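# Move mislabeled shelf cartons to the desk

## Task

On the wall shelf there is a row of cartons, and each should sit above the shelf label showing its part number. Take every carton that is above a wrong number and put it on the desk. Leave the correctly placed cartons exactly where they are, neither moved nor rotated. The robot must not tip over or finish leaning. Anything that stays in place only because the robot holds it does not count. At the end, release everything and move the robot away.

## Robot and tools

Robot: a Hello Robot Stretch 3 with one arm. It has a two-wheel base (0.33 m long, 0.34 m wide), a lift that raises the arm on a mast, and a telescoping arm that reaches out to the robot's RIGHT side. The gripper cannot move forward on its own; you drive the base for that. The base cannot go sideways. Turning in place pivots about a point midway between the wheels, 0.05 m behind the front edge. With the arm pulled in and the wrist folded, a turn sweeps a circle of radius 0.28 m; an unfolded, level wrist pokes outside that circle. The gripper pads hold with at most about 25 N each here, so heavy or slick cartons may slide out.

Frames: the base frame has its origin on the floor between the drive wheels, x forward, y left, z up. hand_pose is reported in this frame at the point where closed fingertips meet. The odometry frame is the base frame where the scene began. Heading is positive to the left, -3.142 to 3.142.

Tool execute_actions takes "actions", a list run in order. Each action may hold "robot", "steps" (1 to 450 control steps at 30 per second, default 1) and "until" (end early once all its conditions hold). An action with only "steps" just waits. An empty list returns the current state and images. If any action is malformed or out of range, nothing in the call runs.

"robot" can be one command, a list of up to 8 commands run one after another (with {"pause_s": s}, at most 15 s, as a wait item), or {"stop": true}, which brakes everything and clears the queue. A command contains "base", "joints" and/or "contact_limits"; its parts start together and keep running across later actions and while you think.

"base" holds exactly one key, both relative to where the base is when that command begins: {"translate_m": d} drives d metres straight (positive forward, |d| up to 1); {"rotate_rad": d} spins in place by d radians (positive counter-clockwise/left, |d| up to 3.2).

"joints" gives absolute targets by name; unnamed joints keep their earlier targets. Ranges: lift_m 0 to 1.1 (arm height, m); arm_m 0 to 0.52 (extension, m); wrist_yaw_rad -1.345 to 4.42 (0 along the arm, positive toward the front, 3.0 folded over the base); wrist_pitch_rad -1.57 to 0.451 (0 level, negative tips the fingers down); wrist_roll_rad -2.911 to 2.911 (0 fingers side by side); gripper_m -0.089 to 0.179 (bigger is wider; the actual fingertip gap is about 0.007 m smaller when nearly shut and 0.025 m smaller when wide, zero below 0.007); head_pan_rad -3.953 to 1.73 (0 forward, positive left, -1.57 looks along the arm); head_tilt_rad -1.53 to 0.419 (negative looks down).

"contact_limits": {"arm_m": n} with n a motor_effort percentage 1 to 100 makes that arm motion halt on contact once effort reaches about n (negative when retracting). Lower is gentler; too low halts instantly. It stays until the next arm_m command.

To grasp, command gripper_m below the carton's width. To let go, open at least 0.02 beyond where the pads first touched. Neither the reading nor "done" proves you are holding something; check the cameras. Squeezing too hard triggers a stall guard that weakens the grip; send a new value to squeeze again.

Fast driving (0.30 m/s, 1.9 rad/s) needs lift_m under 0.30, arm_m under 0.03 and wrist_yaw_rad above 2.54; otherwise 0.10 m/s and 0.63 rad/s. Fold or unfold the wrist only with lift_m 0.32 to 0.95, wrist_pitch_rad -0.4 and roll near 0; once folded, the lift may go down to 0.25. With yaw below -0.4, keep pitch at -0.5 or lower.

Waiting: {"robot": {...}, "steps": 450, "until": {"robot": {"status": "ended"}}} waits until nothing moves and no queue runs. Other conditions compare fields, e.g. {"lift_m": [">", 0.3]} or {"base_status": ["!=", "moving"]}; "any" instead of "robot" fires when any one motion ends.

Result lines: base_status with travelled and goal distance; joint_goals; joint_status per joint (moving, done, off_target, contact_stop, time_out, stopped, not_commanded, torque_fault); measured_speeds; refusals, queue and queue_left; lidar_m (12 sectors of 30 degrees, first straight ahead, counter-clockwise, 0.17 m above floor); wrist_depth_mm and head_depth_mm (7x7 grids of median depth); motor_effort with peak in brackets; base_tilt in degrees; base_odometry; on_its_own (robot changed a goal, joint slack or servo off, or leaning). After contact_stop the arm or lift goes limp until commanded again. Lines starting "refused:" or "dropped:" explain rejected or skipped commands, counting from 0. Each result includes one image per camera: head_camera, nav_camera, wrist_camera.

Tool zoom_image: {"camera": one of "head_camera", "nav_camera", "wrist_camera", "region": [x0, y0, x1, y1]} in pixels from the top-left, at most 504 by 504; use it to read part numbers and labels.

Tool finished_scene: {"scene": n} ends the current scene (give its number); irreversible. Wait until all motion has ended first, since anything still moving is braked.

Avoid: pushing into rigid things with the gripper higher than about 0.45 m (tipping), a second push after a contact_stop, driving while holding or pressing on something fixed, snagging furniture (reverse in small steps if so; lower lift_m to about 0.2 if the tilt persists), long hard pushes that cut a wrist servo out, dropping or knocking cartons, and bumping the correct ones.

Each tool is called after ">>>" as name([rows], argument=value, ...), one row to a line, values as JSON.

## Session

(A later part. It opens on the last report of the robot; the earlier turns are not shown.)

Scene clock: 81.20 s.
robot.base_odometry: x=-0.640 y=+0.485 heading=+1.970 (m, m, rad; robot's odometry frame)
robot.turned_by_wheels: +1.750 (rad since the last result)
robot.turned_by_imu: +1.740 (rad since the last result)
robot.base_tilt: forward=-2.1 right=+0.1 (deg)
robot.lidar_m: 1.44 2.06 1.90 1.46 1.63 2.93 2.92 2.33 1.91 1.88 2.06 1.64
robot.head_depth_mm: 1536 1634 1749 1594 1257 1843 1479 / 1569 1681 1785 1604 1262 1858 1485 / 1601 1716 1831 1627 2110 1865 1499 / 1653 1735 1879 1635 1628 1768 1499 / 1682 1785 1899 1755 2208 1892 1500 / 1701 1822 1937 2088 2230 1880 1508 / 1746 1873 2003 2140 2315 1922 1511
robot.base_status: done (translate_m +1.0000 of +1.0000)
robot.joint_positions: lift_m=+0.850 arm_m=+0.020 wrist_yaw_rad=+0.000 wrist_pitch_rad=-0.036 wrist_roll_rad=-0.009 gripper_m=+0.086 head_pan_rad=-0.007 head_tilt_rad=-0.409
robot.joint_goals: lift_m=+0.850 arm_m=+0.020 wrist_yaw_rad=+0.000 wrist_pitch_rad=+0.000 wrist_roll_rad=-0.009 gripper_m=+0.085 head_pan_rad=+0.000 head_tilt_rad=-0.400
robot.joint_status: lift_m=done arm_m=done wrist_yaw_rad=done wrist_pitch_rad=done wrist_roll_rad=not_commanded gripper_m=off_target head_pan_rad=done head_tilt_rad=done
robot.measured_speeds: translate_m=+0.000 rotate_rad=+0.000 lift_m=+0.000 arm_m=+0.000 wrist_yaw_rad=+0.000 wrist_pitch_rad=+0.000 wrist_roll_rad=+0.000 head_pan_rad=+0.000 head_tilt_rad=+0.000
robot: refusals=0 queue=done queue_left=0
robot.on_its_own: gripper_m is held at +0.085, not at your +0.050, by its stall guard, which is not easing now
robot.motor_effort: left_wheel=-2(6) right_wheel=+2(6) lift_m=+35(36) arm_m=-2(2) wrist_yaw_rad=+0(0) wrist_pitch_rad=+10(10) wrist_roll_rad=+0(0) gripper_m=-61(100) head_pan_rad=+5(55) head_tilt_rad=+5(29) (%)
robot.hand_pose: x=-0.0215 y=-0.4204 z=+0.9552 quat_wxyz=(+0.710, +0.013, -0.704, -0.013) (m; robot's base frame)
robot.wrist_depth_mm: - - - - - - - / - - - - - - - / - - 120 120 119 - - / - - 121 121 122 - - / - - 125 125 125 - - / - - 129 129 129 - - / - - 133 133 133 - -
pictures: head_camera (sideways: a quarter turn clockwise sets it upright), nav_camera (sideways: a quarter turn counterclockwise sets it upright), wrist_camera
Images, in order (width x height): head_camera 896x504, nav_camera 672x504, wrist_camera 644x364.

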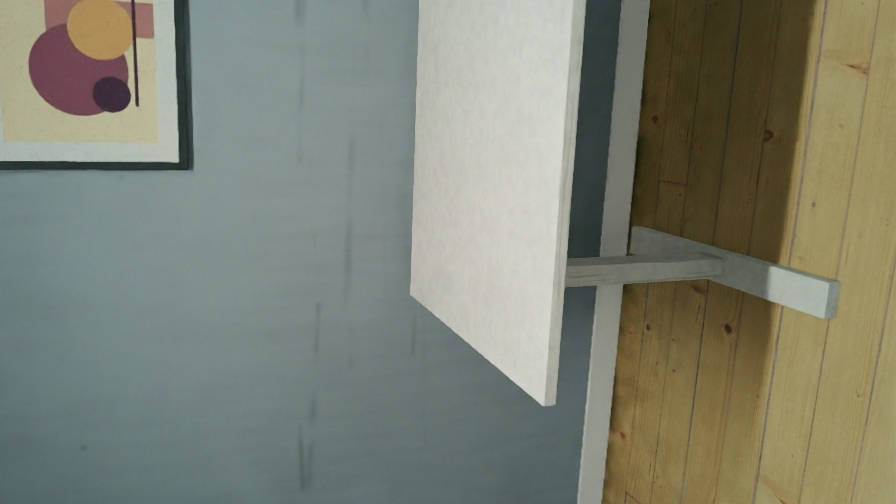

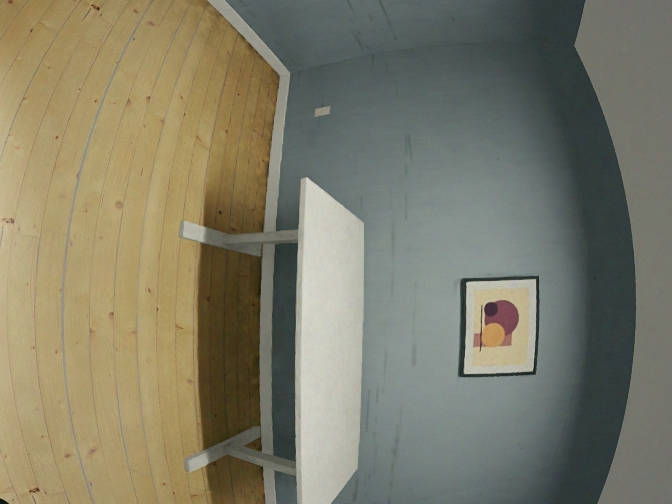

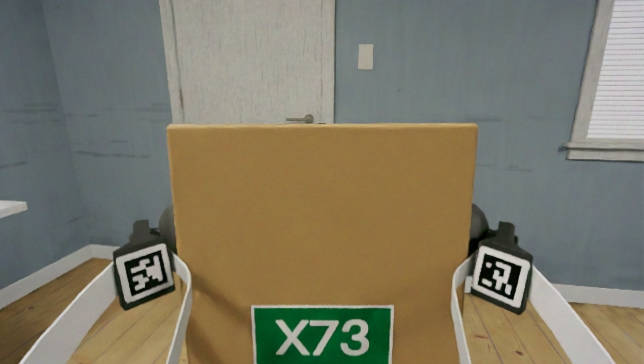

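>>> execute_actions([
  {"robot":[{"base":{"rotate_rad":-0.4}},{"base":{"translate_m":0.6}},{"base":{"rotate_rad":1.79},"joints":{"head_pan_rad":-1.5,"head_tilt_rad":-0.6}},{"joints":{"arm_m":0.4}}],"steps":450,"until":{"robot":{"status":"ended"}}},
])

Scene clock: 96.33 s.
robot.base_odometry: x=-0.640 y=+1.085 heading=-2.923 (m, m, rad; robot's odometry frame)
robot.turned_by_wheels: +1.390 (rad since the last result)
robot.turned_by_imu: +1.383 (rad since the last result)
robot.base_tilt: forward=-2.2 right=+0.1 (deg)
robot.lidar_m: 2.02 1.74 2.48 3.52 2.54 1.83 1.74 1.79 1.08 1.28 0.95 1.78
robot.head_depth_mm: 1055 1147 1263 1147 - 681 1284 / 1067 1166 816 622 - 690 1303 / 1075 1176 1257 661 819 704 1298 / 1085 1183 1309 1106 850 709 1313 / 1101 1202 1321 1108 854 734 1318 / 1103 1206 1342 1124 860 737 1325 / 1113 1215 1353 1137 865 738 1299
robot.base_status: done (rotate_rad +1.7899 of +1.7900)
robot.joint_positions: lift_m=+0.850 arm_m=+0.239 wrist_yaw_rad=+0.000 wrist_pitch_rad=-0.036 wrist_roll_rad=-0.009 gripper_m=+0.086 head_pan_rad=-1.493 head_tilt_rad=-0.593
robot.joint_goals: lift_m=+0.850 arm_m=+0.400 wrist_yaw_rad=+0.000 wrist_pitch_rad=+0.000 wrist_roll_rad=-0.009 gripper_m=+0.085 head_pan_rad=-1.500 head_tilt_rad=-0.600
robot.joint_status: lift_m=done arm_m=moving wrist_yaw_rad=done wrist_pitch_rad=done wrist_roll_rad=not_commanded gripper_m=off_target head_pan_rad=done head_tilt_rad=done
robot.measured_speeds: translate_m=+0.000 rotate_rad=+0.000 lift_m=+0.000 arm_m=+0.140 wrist_yaw_rad=+0.000 wrist_pitch_rad=+0.000 wrist_roll_rad=+0.000 head_pan_rad=+0.000 head_tilt_rad=+0.000
robot: refusals=0 queue=running queue_left=0
robot.on_its_own: gripper_m is held at +0.085, not at your +0.050, by its stall guard, which is not easing now
robot.motor_effort: left_wheel=-2(7) right_wheel=+3(6) lift_m=+34(34) arm_m=+5(4) wrist_yaw_rad=+0(0) wrist_pitch_rad=+10(10) wrist_roll_rad=+0(0) gripper_m=-61(61) head_pan_rad=-5(55) head_tilt_rad=-4(28) (%)
robot.hand_pose: x=-0.0214 y=-0.6388 z=+0.9552 quat_wxyz=(+0.710, +0.013, -0.704, -0.013) (m; robot's base frame)
robot.wrist_depth_mm: 704 698 710 698 700 714 730 / 735 723 747 741 736 761 755 / 740 770 119 119 119 785 781 / 784 801 122 121 121 801 797 / 695 697 125 125 124 701 724 / 510 467 129 129 129 - 509 / 398 401 134 133 133 395 398
pictures: head_camera (sideways: a quarter turn clockwise sets it upright), nav_camera (sideways: a quarter turn counterclockwise sets it upright), wrist_camera
Images, in order (width x height): head_camera 896x504, nav_camera 672x504, wrist_camera 644x364.

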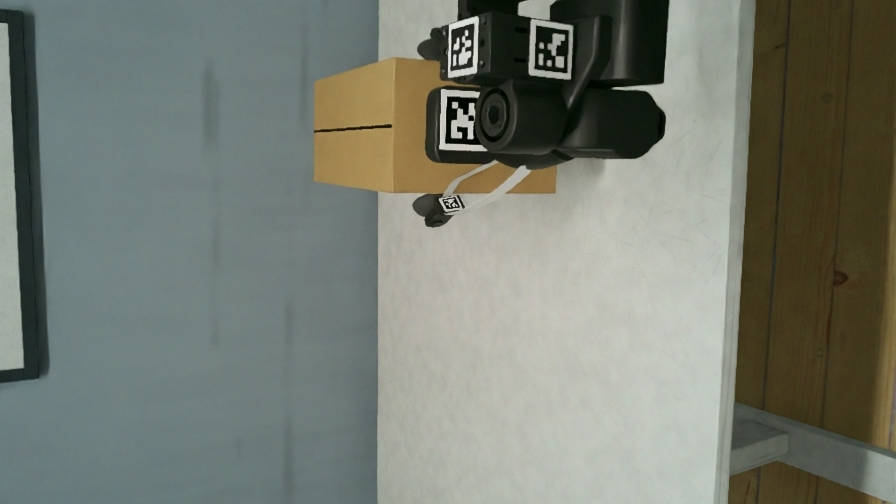

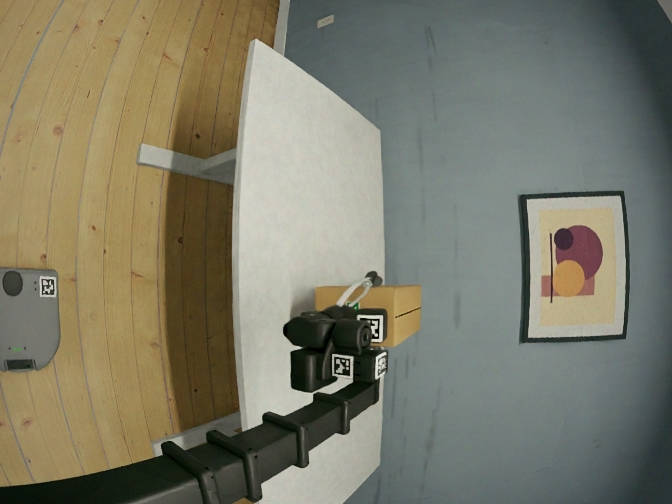

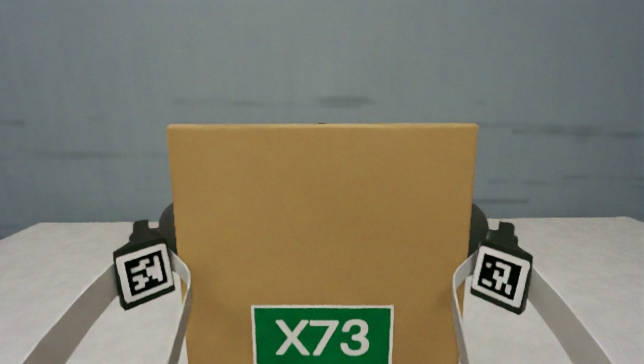

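>>> execute_actions([
  {"steps":60},
  {"robot":{"joints":{"lift_m":0.66}},"steps":200,"until":{"robot":{"status":"ended"}}},
])

Scene clock: 100.07 s.
robot.base_odometry: x=-0.640 y=+1.085 heading=-2.923 (m, m, rad; robot's odometry frame)
robot.turned_by_wheels: +0.000 (rad since the last result)
robot.turned_by_imu: -0.001 (rad since the last result)
robot.base_tilt: forward=-2.1 right=+0.0 (deg)
robot.lidar_m: 2.02 1.74 2.49 3.50 2.54 1.83 1.74 1.79 1.08 1.28 0.95 1.78
robot.head_depth_mm: 1058 1150 1264 1106 - 698 1278 / 1066 1164 1246 833 - 700 1296 / 1077 1172 1265 862 845 704 1312 / 1092 1194 1313 1109 848 708 1311 / 1093 1201 1320 1111 854 734 1311 / 1104 1203 1340 1130 860 736 1314 / 1114 1231 1354 1139 866 740 1297
robot.base_status: done (rotate_rad +1.7899 of +1.7900)
robot.joint_positions: lift_m=+0.712 arm_m=+0.400 wrist_yaw_rad=+0.000 wrist_pitch_rad=+0.072 wrist_roll_rad=-0.007 gripper_m=+0.086 head_pan_rad=-1.493 head_tilt_rad=-0.593
robot.joint_goals: lift_m=+0.713 arm_m=+0.400 wrist_yaw_rad=+0.000 wrist_pitch_rad=+0.000 wrist_roll_rad=-0.007 gripper_m=+0.085 head_pan_rad=-1.500 head_tilt_rad=-0.600
robot.joint_status: lift_m=contact_stop arm_m=done wrist_yaw_rad=done wrist_pitch_rad=done wrist_roll_rad=not_commanded gripper_m=off_target head_pan_rad=done head_tilt_rad=done
robot.measured_speeds: translate_m=+0.000 rotate_rad=+0.000 lift_m=-0.022 arm_m=+0.000 wrist_yaw_rad=+0.000 wrist_pitch_rad=+0.216 wrist_roll_rad=+0.000 head_pan_rad=+0.000 head_tilt_rad=+0.000
robot: refusals=0 queue=dropped queue_left=0
robot.on_its_own: gripper_m is held at +0.085, not at your +0.050, by its stall guard, which is not easing now; lift_m is slack since a contact_stop, until your next command for it (your +0.660 is given up)
robot.motor_effort: left_wheel=-2(2) right_wheel=+3(3) lift_m=+29(34) arm_m=+3(6) wrist_yaw_rad=+0(0) wrist_pitch_rad=-24(25) wrist_roll_rad=-1(1) gripper_m=-61(61) head_pan_rad=-4(5) head_tilt_rad=-5(4) (%)
robot.hand_pose: x=-0.0214 y=-0.8020 z=+0.8448 quat_wxyz=(+0.709, -0.025, -0.704, +0.025) (m; robot's base frame)
robot.wrist_depth_mm: 564 580 575 596 587 605 590 / 591 591 600 604 606 617 618 / 603 596 120 120 120 631 633 / 613 626 123 122 122 652 651 / 551 550 126 126 125 554 543 / 359 330 129 129 128 - 361 / 265 268 133 132 131 266 265
pictures: head_camera (sideways: a quarter turn clockwise sets it upright), nav_camera (sideways: a quarter turn counterclockwise sets it upright), wrist_camera
Images, in order (width x height): head_camera 896x504, nav_camera 672x504, wrist_camera 644x364.

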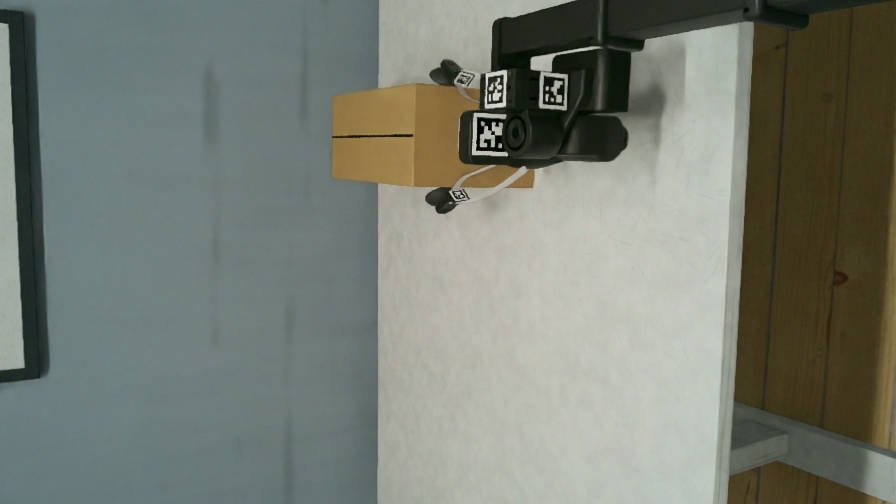

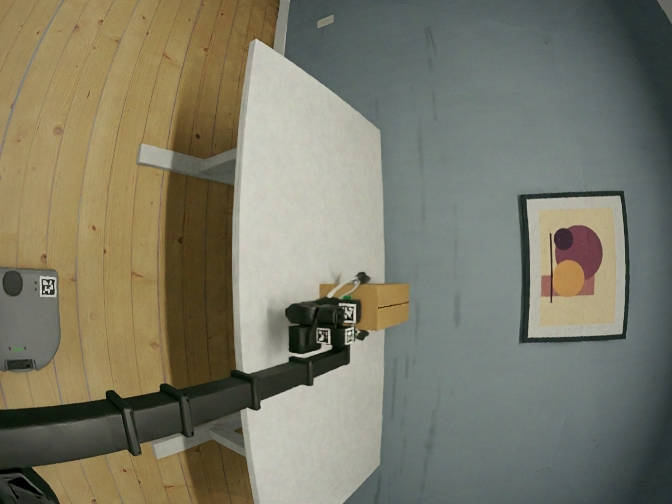

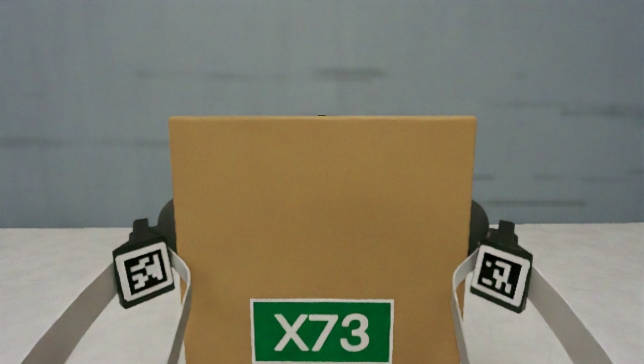

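>>> execute_actions([
  {"robot":[{"joints":{"lift_m":0.735}},{"joints":{"gripper_m":0.16}},{"joints":{"arm_m":0.0}}],"steps":300,"until":{"robot":{"status":"ended"}}},
])

>>> finished_scene(scene=1)

Scene clock: 106.23 s.
robot.base_odometry: x=-0.640 y=+1.085 heading=-2.923 (m, m, rad; robot's odometry frame)
robot.turned_by_wheels: +0.000 (rad since the last result)
robot.turned_by_imu: -0.001 (rad since the last result)
robot.base_tilt: forward=-2.1 right=+0.1 (deg)
robot.lidar_m: 2.02 1.73 2.48 3.50 2.54 1.83 1.74 1.79 1.08 1.28 0.95 1.77
robot.head_depth_mm: 1054 1154 1275 1077 832 698 1284 / 1063 1162 1244 849 838 701 1342 / 1084 1180 1259 863 846 705 1321 / 1086 1187 1307 1108 850 728 1312 / 1094 1198 1323 1110 858 730 1324 / 1102 1216 1339 1123 857 735 1311 / 1114 1217 1363 1134 865 739 1299
robot.base_status: done (rotate_rad +1.7899 of +1.7900)
robot.joint_positions: lift_m=+0.735 arm_m=+0.000 wrist_yaw_rad=+0.000 wrist_pitch_rad=-0.018 wrist_roll_rad=-0.007 gripper_m=+0.160 head_pan_rad=-1.493 head_tilt_rad=-0.593
robot.joint_goals: lift_m=+0.735 arm_m=+0.000 wrist_yaw_rad=+0.000 wrist_pitch_rad=+0.000 wrist_roll_rad=-0.007 gripper_m=+0.160 head_pan_rad=-1.500 head_tilt_rad=-0.600
robot.joint_status: lift_m=done arm_m=done wrist_yaw_rad=done wrist_pitch_rad=done wrist_roll_rad=not_commanded gripper_m=off_target head_pan_rad=done head_tilt_rad=done
robot.measured_speeds: translate_m=+0.000 rotate_rad=+0.000 lift_m=+0.000 arm_m=+0.000 wrist_yaw_rad=+0.000 wrist_pitch_rad=+0.000 wrist_roll_rad=+0.000 head_pan_rad=+0.000 head_tilt_rad=+0.000
robot: refusals=0 queue=done queue_left=0
robot.motor_effort: left_wheel=-1(2) right_wheel=+2(3) lift_m=+32(34) arm_m=-2(0) wrist_yaw_rad=+0(0) wrist_pitch_rad=+5(21) wrist_roll_rad=-1(1) gripper_m=+0(100) head_pan_rad=-5(5) head_tilt_rad=-4(5) (%)
robot.hand_pose: x=-0.0215 y=-0.4010 z=+0.8449 quat_wxyz=(+0.710, +0.007, -0.704, -0.007) (m; robot's base frame)
robot.wrist_depth_mm: 891 940 933 915 914 928 958 / 939 940 964 972 957 - 977 / 993 - - 515 - - - / - 787 769 547 771 777 783 / 457 499 463 464 462 508 460 / 351 312 326 330 331 311 331 / 255 259 261 264 267 270 271
pictures: head_camera (sideways: a quarter turn clockwise sets it upright), nav_camera (sideways: a quarter turn counterclockwise sets it upright), wrist_camera
Images, in order (width x height): head_camera 896x504, nav_camera 672x504, wrist_camera 644x364.

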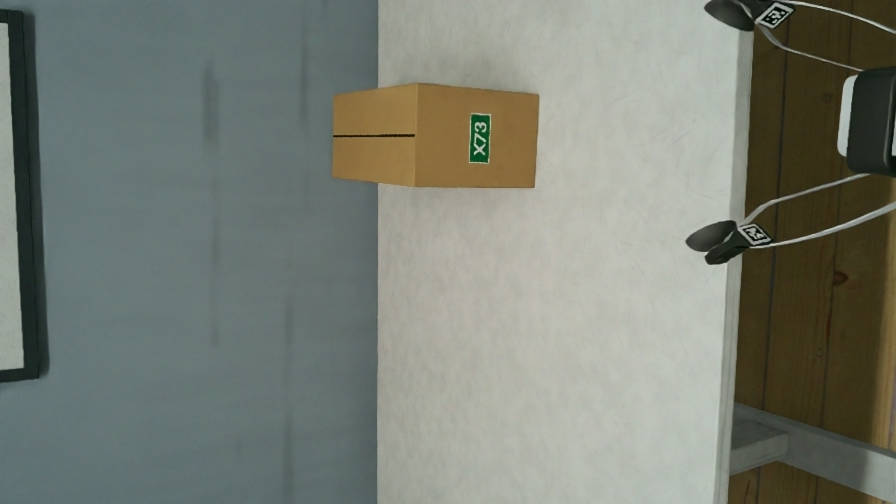

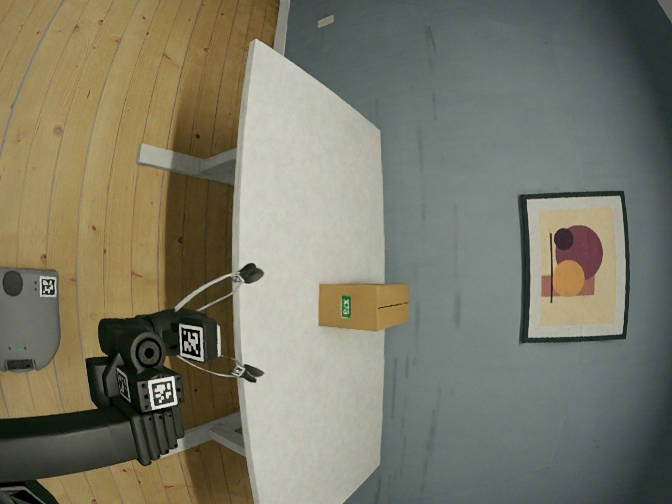

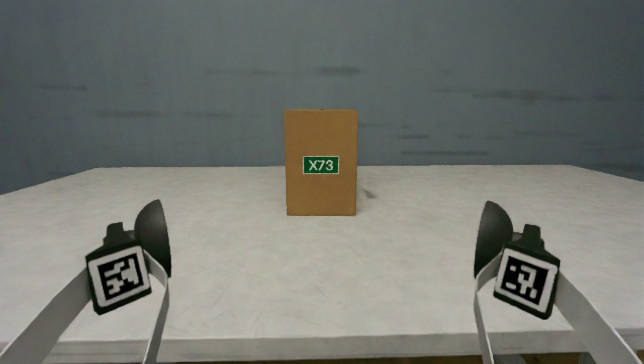

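The scene is finished: the task was done.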